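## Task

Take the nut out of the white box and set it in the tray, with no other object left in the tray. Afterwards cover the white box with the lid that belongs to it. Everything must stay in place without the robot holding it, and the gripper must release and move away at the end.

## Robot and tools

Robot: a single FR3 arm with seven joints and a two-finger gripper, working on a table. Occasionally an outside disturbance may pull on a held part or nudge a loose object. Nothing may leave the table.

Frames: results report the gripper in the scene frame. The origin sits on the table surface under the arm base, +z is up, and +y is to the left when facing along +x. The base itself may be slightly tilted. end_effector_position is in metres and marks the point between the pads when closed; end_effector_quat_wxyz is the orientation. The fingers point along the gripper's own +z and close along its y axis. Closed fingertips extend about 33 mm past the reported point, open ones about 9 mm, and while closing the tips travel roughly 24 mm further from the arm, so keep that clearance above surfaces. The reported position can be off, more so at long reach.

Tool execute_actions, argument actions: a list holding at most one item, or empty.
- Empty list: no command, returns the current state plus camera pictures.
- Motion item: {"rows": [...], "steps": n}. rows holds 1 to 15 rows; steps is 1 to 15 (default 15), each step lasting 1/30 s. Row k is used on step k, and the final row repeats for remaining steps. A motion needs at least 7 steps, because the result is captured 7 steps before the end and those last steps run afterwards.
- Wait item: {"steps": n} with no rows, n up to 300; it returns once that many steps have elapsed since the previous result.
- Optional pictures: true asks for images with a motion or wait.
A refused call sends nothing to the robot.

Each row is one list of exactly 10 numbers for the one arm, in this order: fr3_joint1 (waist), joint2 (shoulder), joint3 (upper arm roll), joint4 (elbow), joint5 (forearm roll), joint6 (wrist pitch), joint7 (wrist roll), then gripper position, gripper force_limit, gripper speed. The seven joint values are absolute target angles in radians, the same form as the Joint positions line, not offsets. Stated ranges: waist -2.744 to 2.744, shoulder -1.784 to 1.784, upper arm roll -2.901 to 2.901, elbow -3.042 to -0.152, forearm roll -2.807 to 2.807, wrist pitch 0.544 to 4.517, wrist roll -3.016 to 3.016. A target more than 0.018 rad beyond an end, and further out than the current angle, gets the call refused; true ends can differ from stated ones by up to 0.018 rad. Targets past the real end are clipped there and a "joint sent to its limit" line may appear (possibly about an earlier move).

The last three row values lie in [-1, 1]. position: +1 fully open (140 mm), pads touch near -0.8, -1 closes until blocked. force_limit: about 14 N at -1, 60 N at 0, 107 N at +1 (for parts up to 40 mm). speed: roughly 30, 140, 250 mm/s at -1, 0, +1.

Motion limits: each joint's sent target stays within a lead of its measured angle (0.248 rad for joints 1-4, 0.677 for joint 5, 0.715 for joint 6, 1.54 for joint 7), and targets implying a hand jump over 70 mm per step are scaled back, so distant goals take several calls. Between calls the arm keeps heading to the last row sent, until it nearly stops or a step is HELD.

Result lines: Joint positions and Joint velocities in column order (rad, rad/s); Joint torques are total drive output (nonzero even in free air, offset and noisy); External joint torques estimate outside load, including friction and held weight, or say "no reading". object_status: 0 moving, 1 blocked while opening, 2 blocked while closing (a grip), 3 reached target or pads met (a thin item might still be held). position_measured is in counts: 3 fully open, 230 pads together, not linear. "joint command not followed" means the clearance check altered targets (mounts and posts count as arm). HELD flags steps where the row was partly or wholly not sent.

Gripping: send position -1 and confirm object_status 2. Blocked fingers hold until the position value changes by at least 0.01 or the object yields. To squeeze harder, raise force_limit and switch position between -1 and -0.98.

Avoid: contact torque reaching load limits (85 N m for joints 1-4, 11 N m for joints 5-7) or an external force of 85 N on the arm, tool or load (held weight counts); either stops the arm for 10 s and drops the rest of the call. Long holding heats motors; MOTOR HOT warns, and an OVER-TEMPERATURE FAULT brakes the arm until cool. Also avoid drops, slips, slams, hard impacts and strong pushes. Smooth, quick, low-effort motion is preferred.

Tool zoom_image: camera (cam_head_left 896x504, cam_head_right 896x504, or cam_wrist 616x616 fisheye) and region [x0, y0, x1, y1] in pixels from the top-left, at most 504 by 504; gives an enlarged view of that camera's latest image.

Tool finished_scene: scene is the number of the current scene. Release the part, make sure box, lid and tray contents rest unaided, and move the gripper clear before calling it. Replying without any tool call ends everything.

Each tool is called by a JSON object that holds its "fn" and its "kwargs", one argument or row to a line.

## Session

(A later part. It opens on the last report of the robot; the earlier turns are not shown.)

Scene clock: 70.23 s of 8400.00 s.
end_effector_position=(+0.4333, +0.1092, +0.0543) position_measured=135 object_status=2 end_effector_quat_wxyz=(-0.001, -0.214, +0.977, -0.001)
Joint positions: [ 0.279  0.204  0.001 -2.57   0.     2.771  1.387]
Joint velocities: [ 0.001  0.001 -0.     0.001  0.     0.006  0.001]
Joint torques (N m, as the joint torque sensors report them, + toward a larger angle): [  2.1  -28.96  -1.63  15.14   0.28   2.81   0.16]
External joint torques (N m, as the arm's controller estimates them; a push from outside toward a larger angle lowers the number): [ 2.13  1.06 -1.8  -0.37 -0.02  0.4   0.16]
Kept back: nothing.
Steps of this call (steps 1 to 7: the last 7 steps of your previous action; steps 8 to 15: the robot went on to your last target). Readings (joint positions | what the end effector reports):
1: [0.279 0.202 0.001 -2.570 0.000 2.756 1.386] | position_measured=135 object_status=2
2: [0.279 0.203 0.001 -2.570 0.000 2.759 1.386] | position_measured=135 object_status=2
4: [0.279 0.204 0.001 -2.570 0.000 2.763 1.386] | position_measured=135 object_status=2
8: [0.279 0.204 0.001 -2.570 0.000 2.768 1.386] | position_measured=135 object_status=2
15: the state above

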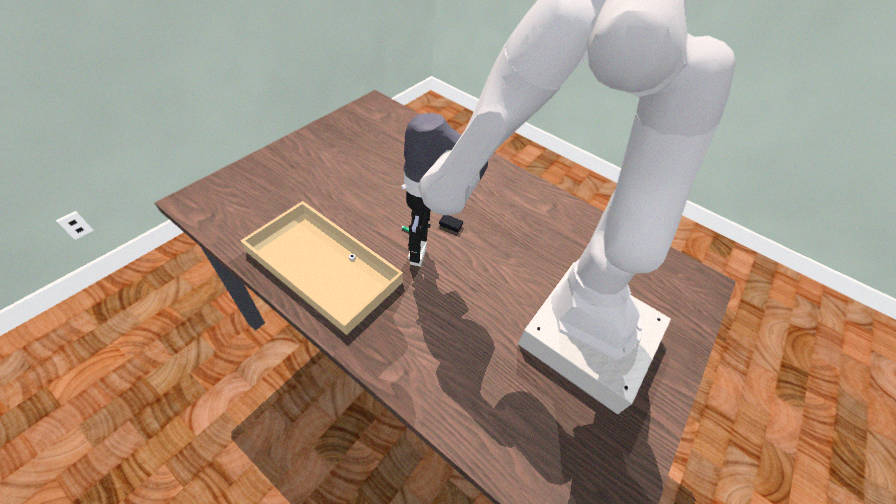

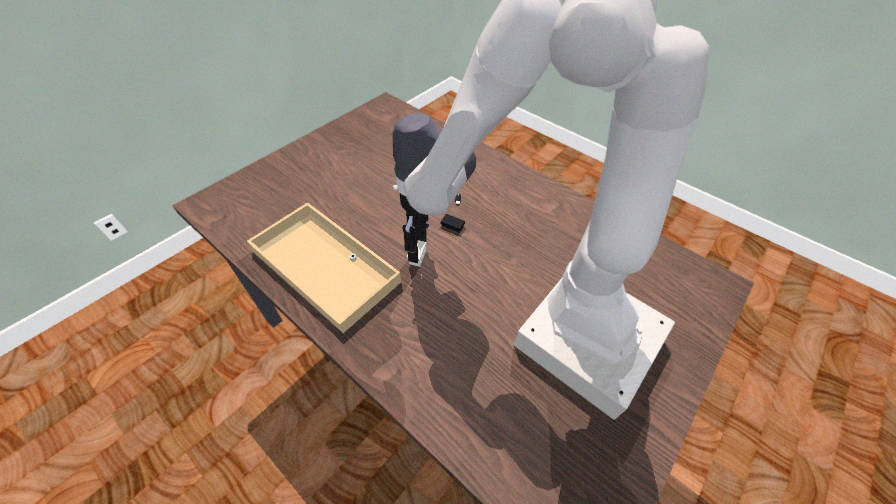

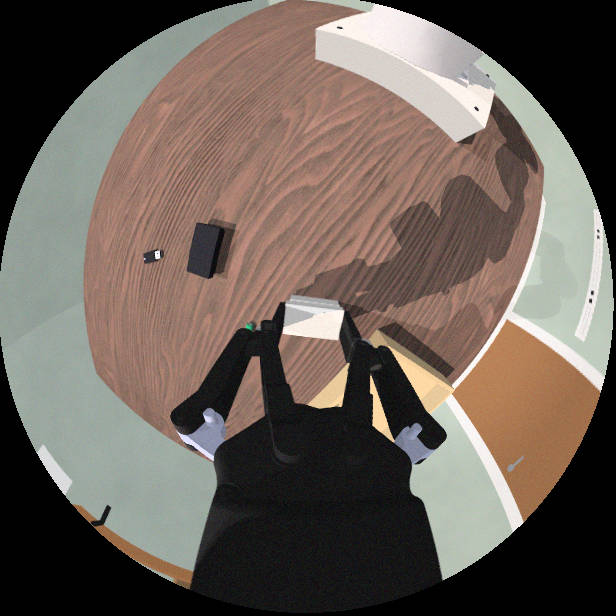

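{"fn": "execute_actions", "kwargs": {
  "actions": [
    {"rows":[[0.281,0.209,0,-2.567,0,2.784,1.39,-1,-0.5,-0.3],[0.281,0.212,0,-2.567,0,2.787,1.39,-1,-0.5,-0.3],[0.281,0.215,0,-2.567,0,2.790,1.39,-1,-0.5,-0.3],[0.281,0.218,0,-2.566,0,2.793,1.39,-1,-0.5,-0.3],[0.281,0.221,0,-2.566,0,2.796,1.39,-1,-0.5,-0.3],[0.281,0.224,0,-2.566,0,2.798,1.39,-1,-0.5,-0.3]],"steps":15}
  ]
}}

{"fn": "execute_actions", "kwargs": {
  "actions": [
    {"rows":[[0.281,0.227,0,-2.565,0,2.802,1.39,-1,-0.5,-0.3],[0.281,0.230,0,-2.565,0,2.805,1.39,-1,-0.5,-0.3],[0.281,0.233,0,-2.565,0,2.807,1.39,-1,-0.5,-0.3],[0.281,0.236,0,-2.564,0,2.809,1.39,-1,-0.5,-0.3]],"steps":15}
  ],
  "pictures": true
}}

{"fn": "zoom_image", "kwargs": {
  "camera": "cam_wrist",
  "region": [240,260,400,370]
}}

Scene clock: 70.97 s of 8400.00 s.
end_effector_position=(+0.4341, +0.1094, +0.0490) position_measured=135 object_status=2 end_effector_quat_wxyz=(+0.000, -0.214, +0.977, -0.001)
Joint positions: [ 0.279  0.22   0.001 -2.568  0.     2.788  1.387]
Joint velocities: [ 0.001  0.049  0.    -0.     0.001  0.042  0.001]
Joint torques (N m, as the joint torque sensors report them, + toward a larger angle): [  2.05 -29.3   -1.12  15.86   0.42   2.92   0.14]
External joint torques (N m, as the arm's controller estimates them; a push from outside toward a larger angle lowers the number): [ 2.08  2.   -1.3   0.17  0.14  0.42  0.14]
Steps of this call (steps 1 to 14: the robot went on to your last target; steps 15 to 22: the first 8 steps of this action). Readings (joint positions | what the end effector reports):
15: [0.279 0.204 0.001 -2.570 0.000 2.773 1.387] | position_measured=135 object_status=2
16: [0.279 0.206 0.001 -2.569 0.000 2.775 1.387] | position_measured=135 object_status=2
18: [0.279 0.210 0.001 -2.569 0.000 2.780 1.387] | position_measured=135 object_status=2
22: the state above

Scene clock: 71.47 s of 8400.00 s.
end_effector_position=(+0.4387, +0.1105, +0.0483) position_measured=135 object_status=2 end_effector_quat_wxyz=(+0.006, -0.213, +0.977, -0.001)
Joint positions: [ 0.279  0.228  0.001 -2.564  0.     2.803  1.387]
Joint velocities: [ 0.001  0.005 -0.     0.004  0.001  0.018  0.   ]
Joint torques (N m, as the joint torque sensors report them, + toward a larger angle): [  2.16 -24.96  -1.13  13.39   0.34   3.01   0.05]
External joint torques (N m, as the arm's controller estimates them; a push from outside toward a larger angle lowers the number): [ 2.22  5.75 -1.29 -1.9   0.06  0.55  0.05]
Steps of this call (steps 1 to 7: the last 7 steps of your previous action; steps 8 to 15: the first 8 steps of this action). Readings (joint positions | what the end effector reports):
8: [0.279 0.223 0.001 -2.568 0.000 2.794 1.387] | position_measured=135 object_status=2
9: [0.279 0.224 0.001 -2.567 0.000 2.796 1.387] | position_measured=135 object_status=2
11: [0.279 0.226 0.001 -2.566 0.000 2.799 1.387] | position_measured=135 object_status=2
15: the state above

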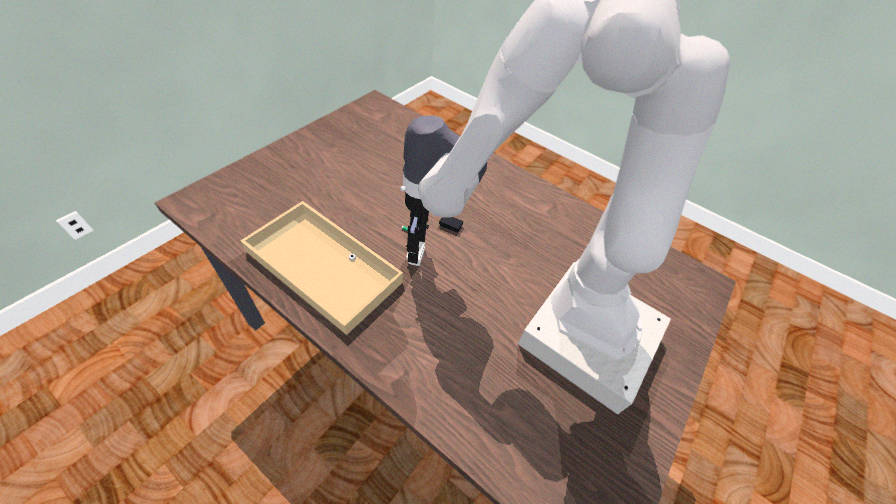

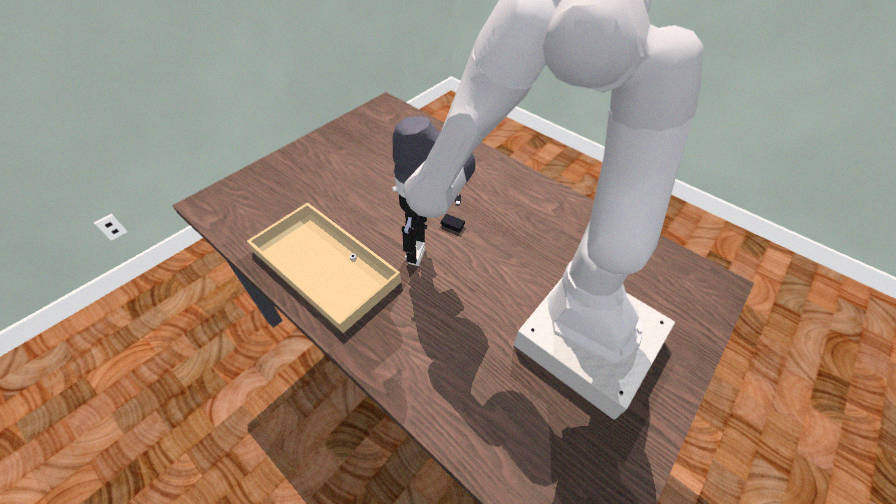

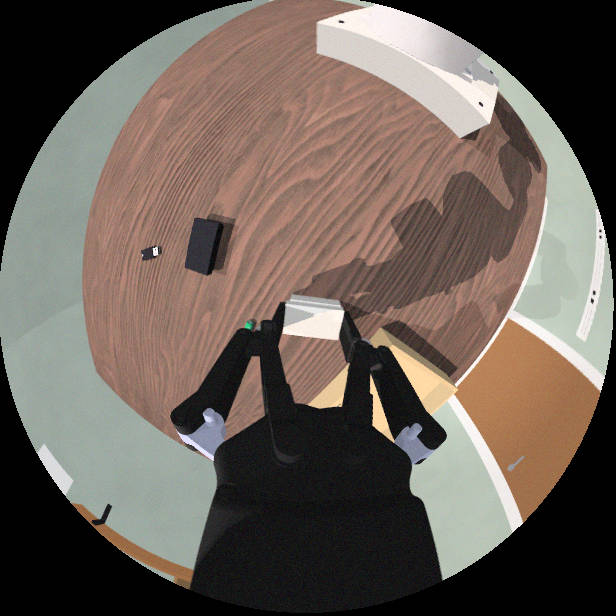

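Region (240, 260, 400, 370) of cam_wrist's 616x616 image, scaled by 3.150, with more detail than that image has; it fills the top 346 rows of this view, and the rest is white.

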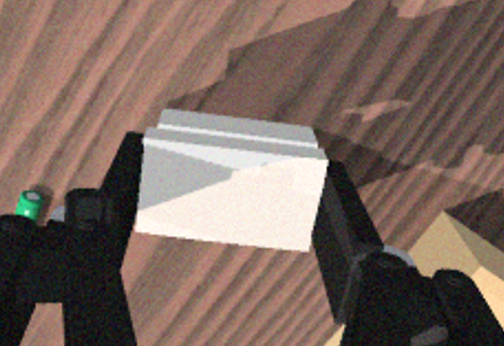

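{"fn": "execute_actions", "kwargs": {
  "actions": [
    {"rows":[[0.281,0.205,0,-2.562,0,2.768,1.39,-1,-0.5,-0.3]],"steps":15}
  ]
}}

{"fn": "execute_actions", "kwargs": {
  "actions": [
    {"steps":15}
  ],
  "pictures": true
}}

{"fn": "zoom_image", "kwargs": {
  "camera": "cam_wrist",
  "region": [240,260,400,370]
}}

{"fn": "zoom_image", "kwargs": {
  "camera": "cam_head_left",
  "region": [385,225,455,280]
}}

Scene clock: 72.43 s of 8400.00 s.
end_effector_position=(+0.4390, +0.1105, +0.0558) position_measured=135 object_status=2 end_effector_quat_wxyz=(+0.005, -0.213, +0.977, -0.001)
Joint positions: [ 0.279  0.207  0.001 -2.563  0.     2.778  1.387]
Joint velocities: [ 0.001 -0.004  0.     0.    -0.    -0.046  0.002]
Joint torques (N m, as the joint torque sensors report them, + toward a larger angle): [  1.89 -31.09  -1.37  15.31   0.26   2.12   0.13]
External joint torques (N m, as the arm's controller estimates them; a push from outside toward a larger angle lowers the number): [ 2.05 -0.92 -1.42 -0.26 -0.05 -0.34  0.14]
Steps of this call (steps 1 to 7: the last 7 steps of your previous action; steps 8 to 15: the robot went on to your last target; steps 16 to 21: nothing new was sent; steps 22 to 29: the first 8 steps of this action). Readings (joint positions | what the end effector reports):
22: [0.279 0.225 0.001 -2.564 0.000 2.800 1.387] | position_measured=135 object_status=2
23: [0.279 0.219 0.001 -2.564 0.000 2.795 1.387] | position_measured=135 object_status=2
25: [0.279 0.211 0.001 -2.563 0.000 2.787 1.387] | position_measured=135 object_status=2
29: the state above

Scene clock: 72.93 s of 8400.00 s.
end_effector_position=(+0.4368, +0.1100, +0.0552) position_measured=135 object_status=2 end_effector_quat_wxyz=(+0.001, -0.213, +0.977, -0.001)
Joint positions: [ 0.279  0.207  0.001 -2.563  0.     2.771  1.387]
Joint velocities: [ 0.     0.002 -0.001 -0.001  0.    -0.002 -0.001]
Joint torques (N m, as the joint torque sensors report them, + toward a larger angle): [  1.67 -30.92  -0.39  14.59   0.37   2.15   0.11]
External joint torques (N m, as the arm's controller estimates them; a push from outside toward a larger angle lowers the number): [ 1.79 -0.8  -0.48 -0.9   0.07 -0.26  0.11]
Kept back: nothing.
Steps of this call (steps 1 to 7: the last 7 steps of your previous action; steps 8 to 15: the robot went on to your last target). Readings (joint positions | what the end effector reports):
1: [0.279 0.207 0.001 -2.563 0.000 2.777 1.387] | position_measured=135 object_status=2
2: [0.279 0.207 0.001 -2.563 0.000 2.776 1.387] | position_measured=135 object_status=2
4: [0.279 0.207 0.001 -2.563 0.000 2.774 1.387] | position_measured=135 object_status=2
8: [0.279 0.207 0.001 -2.563 0.000 2.772 1.387] | position_measured=135 object_status=2
15: the state above
The arm was judged still, so your last target was given up. Only a new action makes it travel on or press farther. Fingers that are still opening or closing keep moving.

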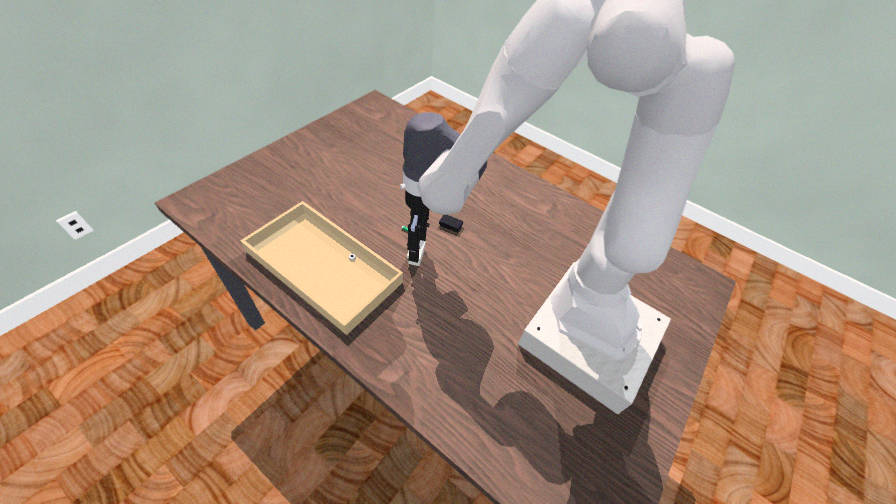

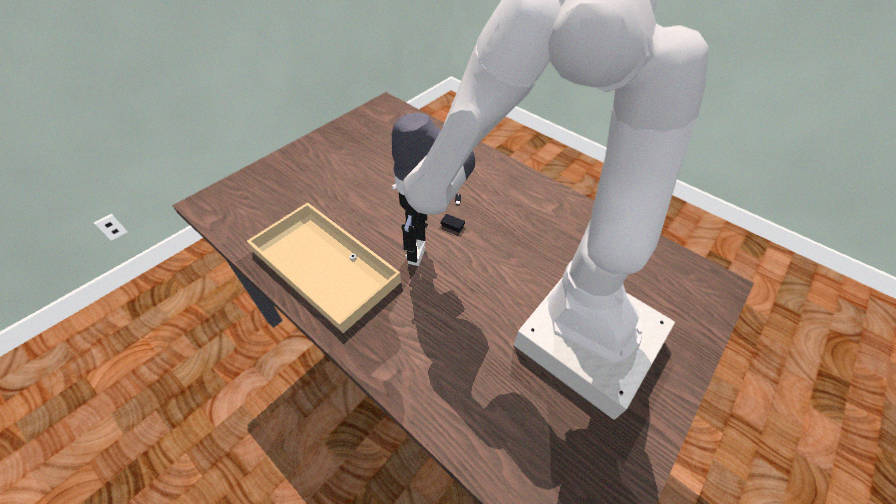

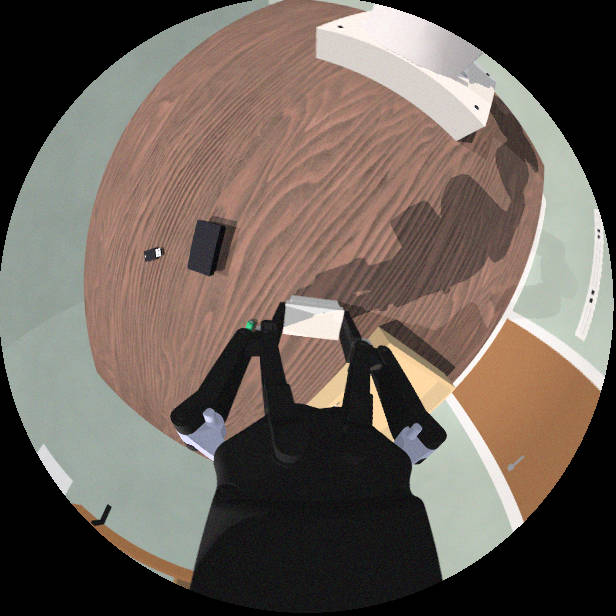

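Region (240, 260, 400, 370) of cam_wrist's 616x616 image, scaled by 3.150, with more detail than that image has; it fills the top 346 rows of this view, and the rest is white.

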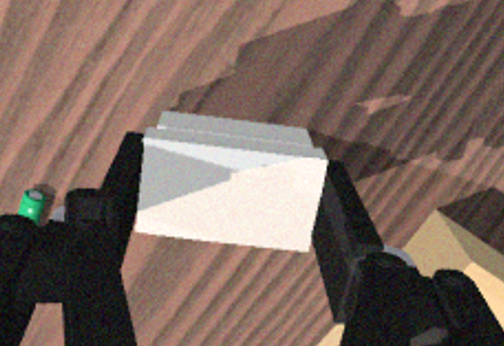

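Region (385, 225, 455, 280) of cam_head_left's 896x504 image, scaled by 7.200, with more detail than that image has; it fills the top 396 rows of this view, and the rest is white.

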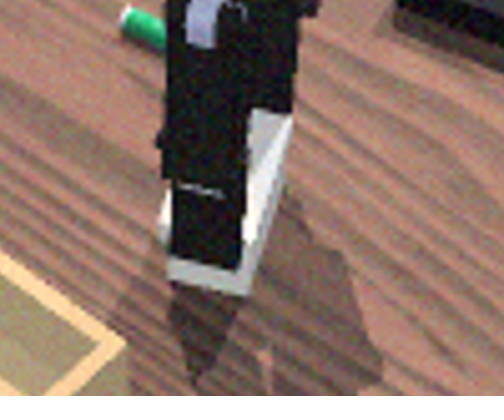

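{"fn": "execute_actions", "kwargs": {
  "actions": [
    {"rows":[[0.281,0.205,0,-2.565,0,2.778,1.39,-1,-0.5,-0.3],[0.281,0.205,0,-2.565,0,2.778,1.39,-1,-0.5,-0.3],[0.281,0.205,0,-2.569,0,2.778,1.39,-1,-0.5,-0.3]],"steps":15}
  ]
}}

{"fn": "execute_actions", "kwargs": {
  "actions": [
    {"rows":[[0.281,0.209,0,-2.567,0,2.778,1.39,-1,-0.5,-0.3],[0.281,0.213,0,-2.565,0,2.778,1.39,-1,-0.5,-0.3],[0.281,0.217,0,-2.563,0,2.778,1.39,-1,-0.5,-0.3],[0.281,0.221,0,-2.561,0,2.778,1.39,-1,-0.5,-0.3]],"steps":15}
  ]
}}

Scene clock: 74.37 s of 8400.00 s.
end_effector_position=(+0.4357, +0.1097, +0.0545) position_measured=135 object_status=2 end_effector_quat_wxyz=(+0.001, -0.213, +0.977, -0.001)
Joint positions: [ 0.279  0.206  0.001 -2.567  0.     2.774  1.387]
Joint velocities: [-0.001  0.001 -0.001 -0.004  0.     0.005 -0.001]
Joint torques (N m, as the joint torque sensors report them, + toward a larger angle): [  2.08 -31.07  -1.33  13.1    0.34   2.95   0.11]
External joint torques (N m, as the arm's controller estimates them; a push from outside toward a larger angle lowers the number): [ 2.26 -0.85 -1.36 -2.56  0.03  0.51  0.11]
Steps of this call (steps 1 to 35: nothing new was sent; steps 36 to 43: the first 8 steps of this action). Readings (joint positions | what the end effector reports):
36: [0.279 0.207 0.001 -2.563 0.000 2.771 1.387] | position_measured=135 object_status=2
37: [0.279 0.207 0.001 -2.563 0.000 2.772 1.387] | position_measured=135 object_status=2
39: [0.279 0.206 0.001 -2.565 0.000 2.773 1.387] | position_measured=135 object_status=2
43: the state above

Scene clock: 74.87 s of 8400.00 s.
end_effector_position=(+0.4335, +0.1091, +0.0498) position_measured=135 object_status=2 end_effector_quat_wxyz=(-0.003, -0.213, +0.977, -0.001)
Joint positions: [ 0.279  0.219  0.001 -2.564  0.     2.776  1.387]
Joint velocities: [-0.001  0.019 -0.002  0.004  0.001 -0.001 -0.001]
Joint torques (N m, as the joint torque sensors report them, + toward a larger angle): [  2.05 -29.42  -0.6   17.11   0.31   2.83   0.18]
External joint torques (N m, as the arm's controller estimates them; a push from outside toward a larger angle lowers the number): [ 2.28  1.52 -0.6   1.45  0.    0.36  0.18]
Steps of this call (steps 1 to 7: the last 7 steps of your previous action; steps 8 to 15: the first 8 steps of this action). Readings (joint positions | what the end effector reports):
8: [0.279 0.206 0.001 -2.567 0.000 2.775 1.387] | position_measured=135 object_status=2
9: [0.279 0.207 0.001 -2.567 0.000 2.775 1.387] | position_measured=135 object_status=2
11: [0.279 0.212 0.001 -2.565 0.000 2.776 1.387] | position_measured=135 object_status=2
15: the state above

{"fn": "execute_actions", "kwargs": {
  "actions": [
    {"rows":[[0.281,0.219,0,-2.557,0,2.778,1.39,-1,-0.5,-0.3]],"steps":15}
  ]
}}

{"fn": "execute_actions", "kwargs": {
  "actions": [
    {"rows":[[0.281,0.223,0,-2.555,0,2.778,1.39,-1,-0.5,-0.3],[0.281,0.227,0,-2.553,0,2.778,1.39,-1,-0.5,-0.3],[0.281,0.231,0,-2.551,0,2.778,1.39,-1,-0.5,-0.3],[0.281,0.235,0,-2.549,0,2.778,1.39,-1,-0.5,-0.3]],"steps":15}
  ],
  "pictures": true
}}

{"fn": "zoom_image", "kwargs": {
  "camera": "cam_wrist",
  "region": [240,260,400,370]
}}

Scene clock: 75.57 s of 8400.00 s.
end_effector_position=(+0.4363, +0.1098, +0.0509) position_measured=135 object_status=2 end_effector_quat_wxyz=(-0.001, -0.213, +0.977, -0.001)
Joint positions: [ 0.279  0.219  0.001 -2.559  0.     2.776  1.387]
Joint velocities: [-0.001 -0.    -0.    -0.002 -0.001  0.    -0.001]
Joint torques (N m, as the joint torque sensors report them, + toward a larger angle): [  2.38 -30.15  -0.68  15.94   0.36   2.82   0.13]
External joint torques (N m, as the arm's controller estimates them; a push from outside toward a larger angle lowers the number): [ 2.43  0.31 -0.84  0.59  0.07  0.42  0.13]
Steps of this call (steps 1 to 7: the last 7 steps of your previous action; steps 8 to 13: the robot went on to your last target; steps 14 to 21: the first 8 steps of this action). Readings (joint positions | what the end effector reports):
14: [0.279 0.219 0.001 -2.563 0.000 2.776 1.387] | position_measured=135 object_status=2
15: [0.279 0.219 0.001 -2.561 0.000 2.776 1.387] | position_measured=135 object_status=2
17: [0.279 0.219 0.001 -2.560 0.000 2.776 1.387] | position_measured=135 object_status=2
21: the state above

Scene clock: 76.07 s of 8400.00 s.
end_effector_position=(+0.4376, +0.1101, +0.0484) position_measured=135 object_status=2 end_effector_quat_wxyz=(-0.002, -0.213, +0.977, -0.001)
Joint positions: [ 0.279  0.231  0.001 -2.551  0.     2.776  1.387]
Joint velocities: [-0.001  0.011 -0.     0.015 -0.     0.002 -0.001]
Joint torques (N m, as the joint torque sensors report them, + toward a larger angle): [  2.22 -29.05  -0.29  14.5    0.29   2.82   0.04]
External joint torques (N m, as the arm's controller estimates them; a push from outside toward a larger angle lowers the number): [ 2.33  1.35 -0.4  -0.36  0.01  0.53  0.03]
Steps of this call (steps 1 to 7: the last 7 steps of your previous action; steps 8 to 15: the first 8 steps of this action). Readings (joint positions | what the end effector reports):
8: [0.279 0.220 0.001 -2.559 0.000 2.776 1.387] | position_measured=135 object_status=2
9: [0.279 0.221 0.001 -2.558 0.000 2.776 1.387] | position_measured=135 object_status=2
11: [0.279 0.226 0.001 -2.554 0.000 2.776 1.387] | position_measured=135 object_status=2
15: the state above

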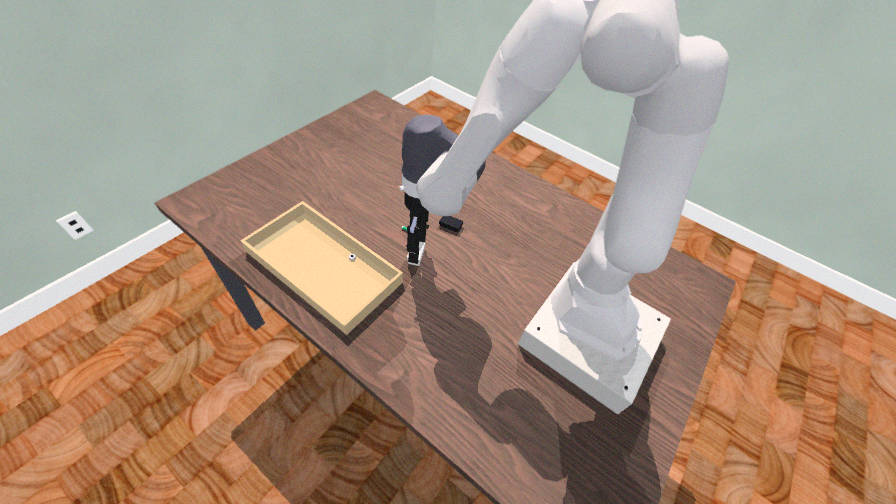

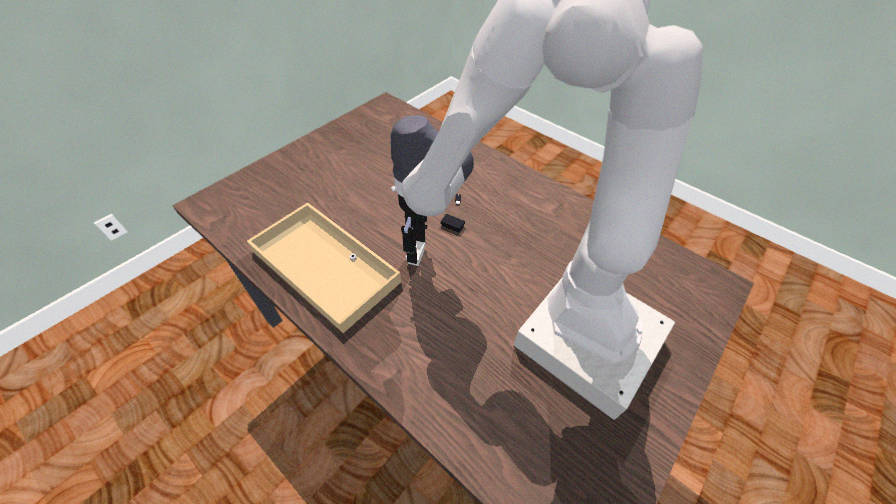

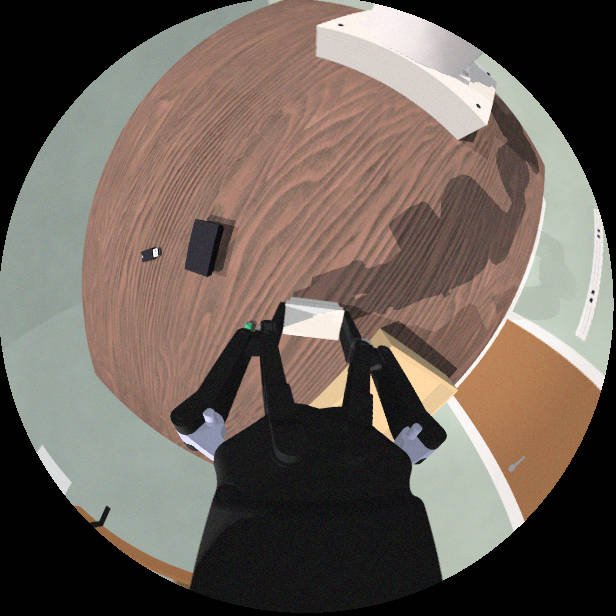

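Region (240, 260, 400, 370) of cam_wrist's 616x616 image, scaled by 3.150, with more detail than that image has; it fills the top 346 rows of this view, and the rest is white.

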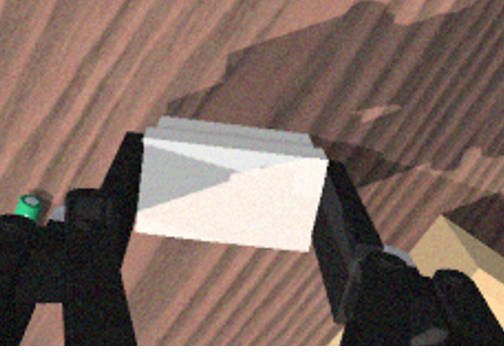

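{"fn": "execute_actions", "kwargs": {
  "actions": [
    {"rows":[[0.281,0.239,0,-2.548,0,2.778,1.39,-1,-0.5,-0.3],[0.281,0.243,0,-2.547,0,2.778,1.39,-1,-0.5,-0.3],[0.281,0.247,0,-2.546,0,2.778,1.39,-1,-0.5,-0.3]],"steps":12}
  ]
}}

{"fn": "execute_actions", "kwargs": {
  "actions": [
    {"steps":10}
  ]
}}

Scene clock: 76.53 s of 8400.00 s.
end_effector_position=(+0.4394, +0.1105, +0.0480) position_measured=135 object_status=2 end_effector_quat_wxyz=(-0.002, -0.213, +0.977, -0.001)
Joint positions: [ 0.279  0.235  0.001 -2.546  0.     2.776  1.387]
Joint velocities: [-0.001  0.014  0.001  0.021 -0.    -0.     0.001]
Joint torques (N m, as the joint torque sensors report them, + toward a larger angle): [  1.44 -22.97  -0.1   13.29   0.28   2.81   0.08]
External joint torques (N m, as the arm's controller estimates them; a push from outside toward a larger angle lowers the number): [ 1.5   8.   -0.26 -1.87  0.    0.44  0.08]
Steps of this call (steps 1 to 7: the last 7 steps of your previous action; steps 8 to 9: the robot went on to your last target; steps 10 to 14: the first 5 steps of this action). Readings (joint positions | what the end effector reports):
10: [0.279 0.232 0.001 -2.550 0.000 2.776 1.387] | position_measured=135 object_status=2
11: [0.279 0.233 0.001 -2.549 0.000 2.776 1.387] | position_measured=135 object_status=2
13: [0.279 0.234 0.001 -2.547 0.000 2.776 1.387] | position_measured=135 object_status=2
14: the state above

Scene clock: 76.87 s of 8400.00 s.
end_effector_position=(+0.4399, +0.1107, +0.0480) position_measured=135 object_status=2 end_effector_quat_wxyz=(-0.002, -0.213, +0.977, -0.001)
Joint positions: [ 0.279  0.236  0.001 -2.544  0.     2.776  1.388]
Joint velocities: [-0.001  0.     0.001  0.002  0.    -0.     0.001]
Joint torques (N m, as the joint torque sensors report them, + toward a larger angle): [  1.78 -24.57  -0.76  13.34   0.38   2.76   0.21]
External joint torques (N m, as the arm's controller estimates them; a push from outside toward a larger angle lowers the number): [ 1.91  6.52 -0.87 -2.17  0.08  0.33  0.21]
Kept back: nothing.
Steps of this call (steps 1 to 7: the last 7 steps of your previous action; steps 8 to 10: the robot went on to your last target). Readings (joint positions | what the end effector reports):
1: [0.279 0.235 0.001 -2.545 0.000 2.776 1.387] | position_measured=135 object_status=2
2: [0.279 0.235 0.001 -2.545 0.000 2.776 1.387] | position_measured=135 object_status=2
4: [0.279 0.236 0.001 -2.545 0.000 2.776 1.388] | position_measured=135 object_status=2
8: [0.279 0.236 0.001 -2.544 0.000 2.776 1.388] | position_measured=135 object_status=2
10: the state above

{"fn": "execute_actions", "kwargs": {
  "actions": [
    {"rows":[[0.281,0.232,0,-2.548,0,2.782,1.39,-1,-0.5,-0.3]],"steps":10}
  ],
  "pictures": true
}}

{"fn": "zoom_image", "kwargs": {
  "camera": "cam_head_right",
  "region": [395,235,445,275]
}}

{"fn": "zoom_image", "kwargs": {
  "camera": "cam_wrist",
  "region": [270,280,360,350]
}}

Scene clock: 77.20 s of 8400.00 s.
end_effector_position=(+0.4408, +0.1109, +0.0490) position_measured=135 object_status=2 end_effector_quat_wxyz=(-0.000, -0.213, +0.977, -0.001)
Joint positions: [ 0.279  0.233  0.001 -2.545  0.     2.777  1.388]
Joint velocities: [ 0.    -0.006 -0.    -0.005  0.001  0.015  0.001]
Joint torques (N m, as the joint torque sensors report them, + toward a larger angle): [  1.18 -31.08  -0.89  13.53   0.28   2.8    0.06]
External joint torques (N m, as the arm's controller estimates them; a push from outside toward a larger angle lowers the number): [ 1.3  -0.7  -1.01 -1.57 -0.02  0.46  0.06]
Steps of this call (steps 1 to 7: the robot went on to your last target; steps 8 to 10: the first 3 steps of this action). Readings (joint positions | what the end effector reports):
8: [0.279 0.235 0.001 -2.545 0.000 2.776 1.388] | position_measured=135 object_status=2
9: [0.279 0.234 0.001 -2.545 0.000 2.777 1.388] | position_measured=135 object_status=2
10: the state above

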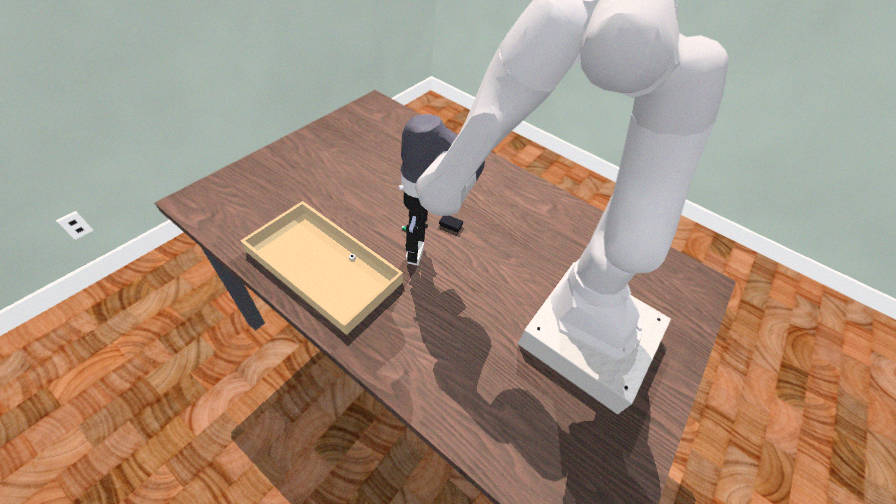

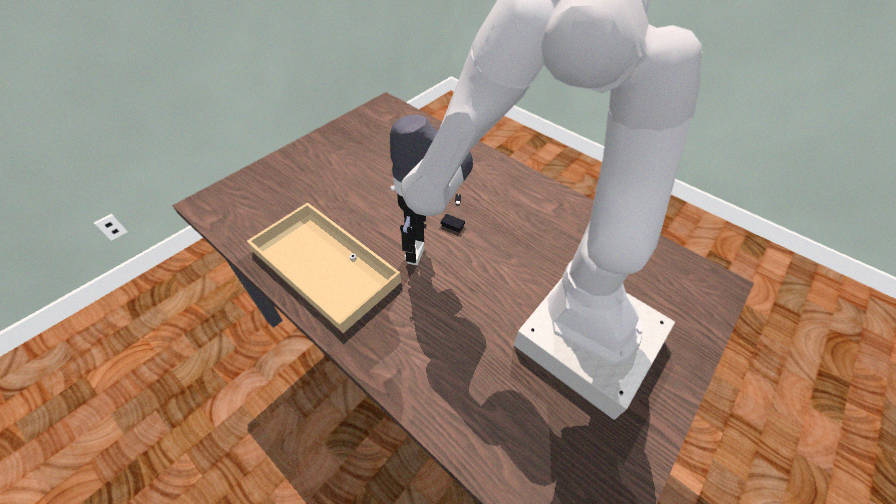

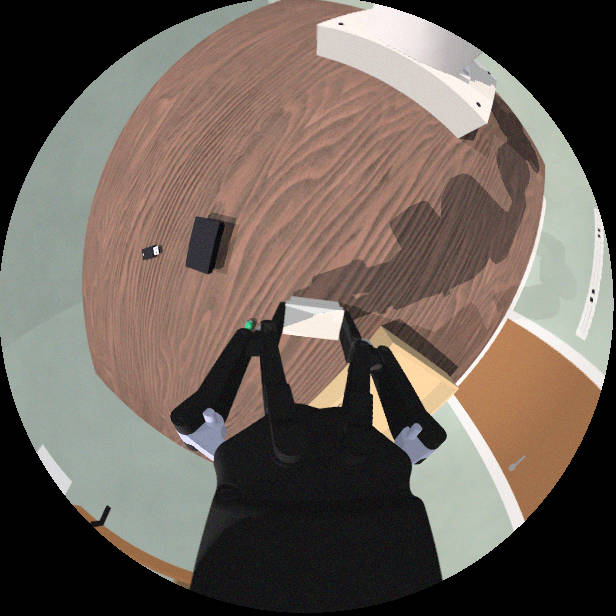

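Region (395, 235, 445, 275) of cam_head_right's 896x504 image, scaled by 10.080, with more detail than that image has; it fills the top 403 rows of this view, and the rest is white.

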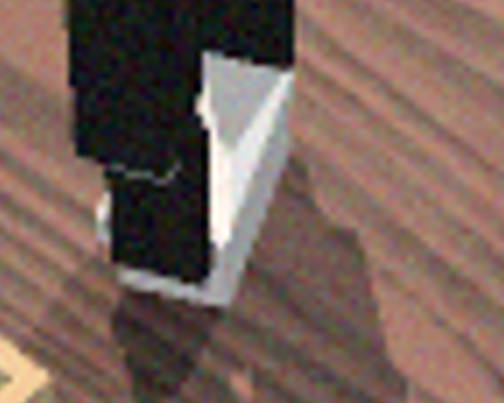

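Region (270, 280, 360, 350) of cam_wrist's 616x616 image, scaled by 5.600, with more detail than that image has.

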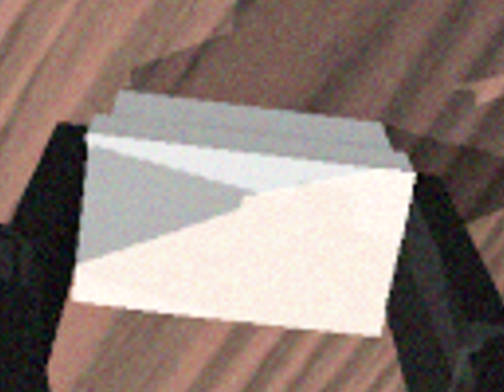

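{"fn": "execute_actions", "kwargs": {
  "actions": [
    {"rows":[[0.281,0.230,0,-2.552,0,2.780,1.39,-1,-0.5,-0.3],[0.281,0.230,0,-2.552,0,2.780,1.39,-1,-0.5,-0.3],[0.281,0.230,0,-2.552,0,2.780,1.39,-1,-0.5,-0.3],[0.281,0.230,0,-2.552,0,2.780,1.39,-1,-0.5,-0.3],[0.281,0.230,0,-2.552,0,2.780,1.39,-1,-0.5,-0.3],[0.281,0.230,0,-2.552,0,2.780,1.39,-1,-0.5,-0.3],[0.281,0.234,0,-2.552,0,2.780,1.39,-1,-0.5,-0.3],[0.281,0.234,0,-2.552,0,2.780,1.39,-1,-0.5,-0.3],[0.281,0.238,0,-2.552,0,2.780,1.39,-1,-0.5,-0.3],[0.281,0.238,0,-2.552,0,2.780,1.39,-1,-0.5,-0.3],[0.281,0.242,0,-2.552,0,2.780,1.39,-1,-0.5,-0.3]],"steps":15}
  ]
}}

{"fn": "execute_actions", "kwargs": {
  "actions": [
    {"steps":12}
  ]
}}

Scene clock: 78.93 s of 8400.00 s.
end_effector_position=(+0.4390, +0.1104, +0.0484) position_measured=135 object_status=2 end_effector_quat_wxyz=(-0.001, -0.213, +0.977, -0.001)
Joint positions: [ 0.279  0.232  0.001 -2.55   0.     2.78   1.388]
Joint velocities: [-0.     0.006  0.    -0.     0.001  0.001 -0.001]
Joint torques (N m, as the joint torque sensors report them, + toward a larger angle): [  1.59 -30.14  -0.21  12.75   0.31   2.64   0.01]
External joint torques (N m, as the arm's controller estimates them; a push from outside toward a larger angle lowers the number): [ 1.6   0.71 -0.42 -2.66  0.03  0.22  0.01]
Steps of this call (steps 1 to 7: the last 7 steps of your previous action; steps 8 to 15: the robot went on to your last target; steps 16 to 44: nothing new was sent; steps 45 to 52: the first 8 steps of this action). Readings (joint positions | what the end effector reports):
45: [0.279 0.233 0.001 -2.547 0.000 2.780 1.388] | position_measured=135 object_status=2
46: [0.279 0.232 0.001 -2.548 0.000 2.780 1.388] | position_measured=135 object_status=2
48: [0.279 0.232 0.001 -2.549 0.000 2.780 1.388] | position_measured=135 object_status=2
52: the state above

Scene clock: 79.33 s of 8400.00 s.
end_effector_position=(+0.4357, +0.1096, +0.0445) position_measured=135 object_status=2 end_effector_quat_wxyz=(-0.005, -0.213, +0.977, -0.002)
Joint positions: [ 0.279  0.24   0.001 -2.55   0.     2.78   1.388]
Joint velocities: [ 0.    -0.001 -0.    -0.    -0.001 -0.001  0.   ]
Joint torques (N m, as the joint torque sensors report them, + toward a larger angle): [  2.   -29.8   -0.76  12.83   0.33   2.57   0.1 ]
External joint torques (N m, as the arm's controller estimates them; a push from outside toward a larger angle lowers the number): [ 2.05  1.25 -0.96 -2.45  0.05  0.16  0.1 ]
Kept back: nothing.
Steps of this call (steps 1 to 7: the last 7 steps of your previous action; steps 8 to 12: the robot went on to your last target). Readings (joint positions | what the end effector reports):
1: [0.279 0.233 0.001 -2.550 0.000 2.780 1.388] | position_measured=135 object_status=2
2: [0.279 0.234 0.001 -2.550 0.000 2.780 1.388] | position_measured=135 object_status=2
4: [0.279 0.237 0.001 -2.550 0.000 2.780 1.388] | position_measured=135 object_status=2
8: [0.279 0.240 0.001 -2.550 0.000 2.780 1.388] | position_measured=135 object_status=2
12: the state above

Passed through (z .0445). Continue down.

{"fn": "execute_actions", "kwargs": {
  "actions": [
    {"rows":[[0.281,0.245,0,-2.551,0,2.784,1.39,-1,-0.5,-0.3],[0.281,0.249,0,-2.550,0,2.788,1.39,-1,-0.5,-0.3],[0.281,0.253,0,-2.549,0,2.792,1.39,-1,-0.5,-0.3],[0.281,0.257,0,-2.549,0,2.796,1.39,-1,-0.5,-0.3],[0.281,0.261,0,-2.549,0,2.80,1.39,-1,-0.5,-0.3]],"steps":12}
  ]
}}

{"fn": "execute_actions", "kwargs": {
  "actions": [
    {"steps":12}
  ],
  "pictures": true
}}

{"fn": "zoom_image", "kwargs": {
  "camera": "cam_wrist",
  "region": [270,280,360,350]
}}

Scene clock: 79.87 s of 8400.00 s.
end_effector_position=(+0.4343, +0.1092, +0.0405) position_measured=135 object_status=2 end_effector_quat_wxyz=(-0.007, -0.213, +0.977, -0.002)
Joint positions: [ 0.279  0.251  0.001 -2.55   0.     2.787  1.388]
Joint velocities: [ 0.001  0.11  -0.     0.001 -0.     0.067 -0.   ]
Joint torques (N m, as the joint torque sensors report them, + toward a larger angle): [  1.64 -30.26  -0.62  14.79   0.35   2.71   0.04]
External joint torques (N m, as the arm's controller estimates them; a push from outside toward a larger angle lowers the number): [ 1.69  0.89 -0.8   0.06  0.08  0.35  0.04]
Steps of this call (steps 1 to 11: the robot went on to your last target; steps 12 to 16: the first 5 steps of this action). Readings (joint positions | what the end effector reports):
12: [0.279 0.241 0.001 -2.550 0.000 2.780 1.388] | position_measured=135 object_status=2
13: [0.279 0.242 0.001 -2.550 0.000 2.781 1.388] | position_measured=135 object_status=2
15: [0.279 0.247 0.001 -2.550 0.000 2.784 1.388] | position_measured=135 object_status=2
16: the state above

Scene clock: 80.27 s of 8400.00 s.
end_effector_position=(+0.4349, +0.1094, +0.0381) position_measured=135 object_status=2 end_effector_quat_wxyz=(-0.005, -0.213, +0.977, -0.002)
Joint positions: [ 0.279  0.258  0.001 -2.55   0.     2.797  1.388]
Joint velocities: [ 0.     0.    -0.001 -0.001  0.     0.006 -0.001]
Joint torques (N m, as the joint torque sensors report them, + toward a larger angle): [  1.57 -29.22  -0.43  14.63   0.28   2.77   0.07]
External joint torques (N m, as the arm's controller estimates them; a push from outside toward a larger angle lowers the number): [ 1.79  1.99 -0.47 -0.23  0.    0.38  0.07]
Kept back: nothing.
Steps of this call (steps 1 to 7: the last 7 steps of your previous action; steps 8 to 12: the robot went on to your last target). Readings (joint positions | what the end effector reports):
1: [0.279 0.254 0.001 -2.550 0.000 2.789 1.388] | position_measured=135 object_status=2
2: [0.279 0.257 0.001 -2.550 0.000 2.790 1.388] | position_measured=135 object_status=2
4: [0.279 0.257 0.001 -2.550 0.000 2.793 1.388] | position_measured=135 object_status=2
8: [0.279 0.258 0.001 -2.550 0.000 2.796 1.388] | position_measured=135 object_status=2
12: the state above

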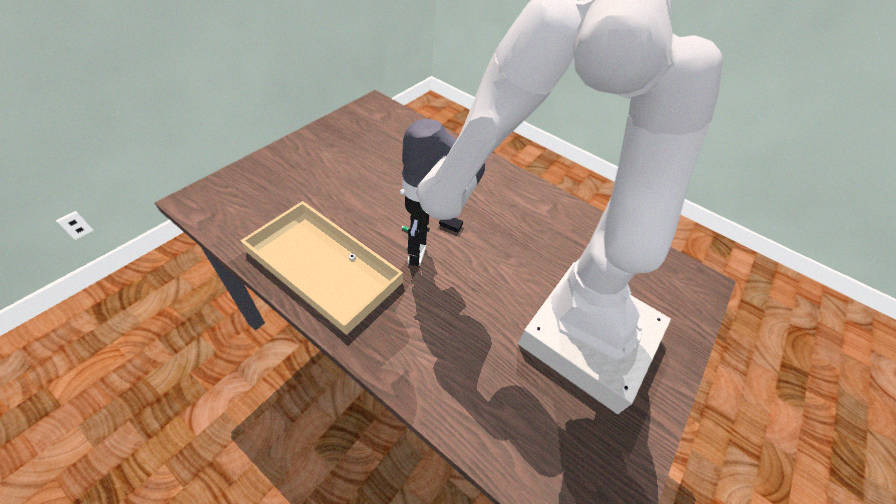

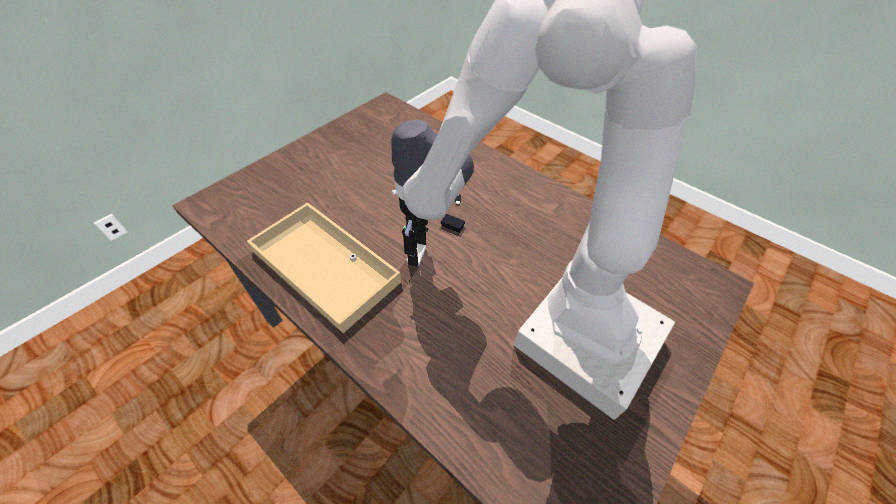

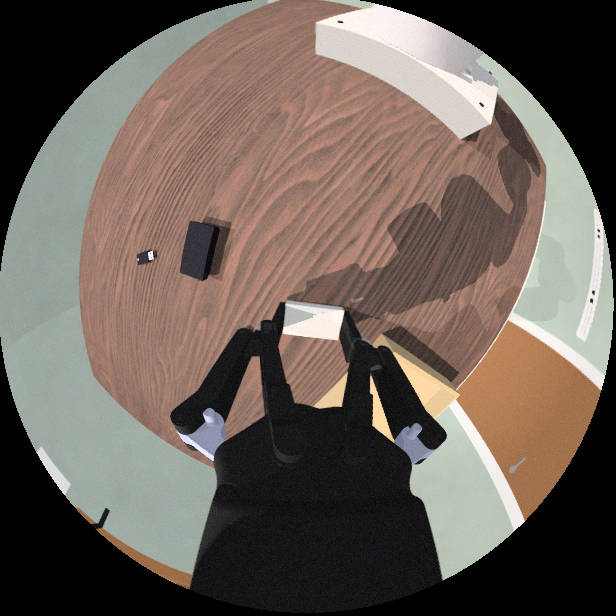

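Region (270, 280, 360, 350) of cam_wrist's 616x616 image, scaled by 5.600, with more detail than that image has.

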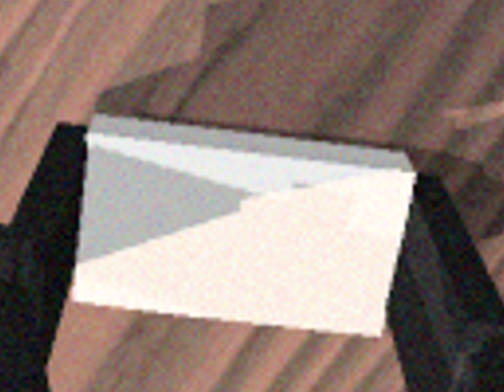

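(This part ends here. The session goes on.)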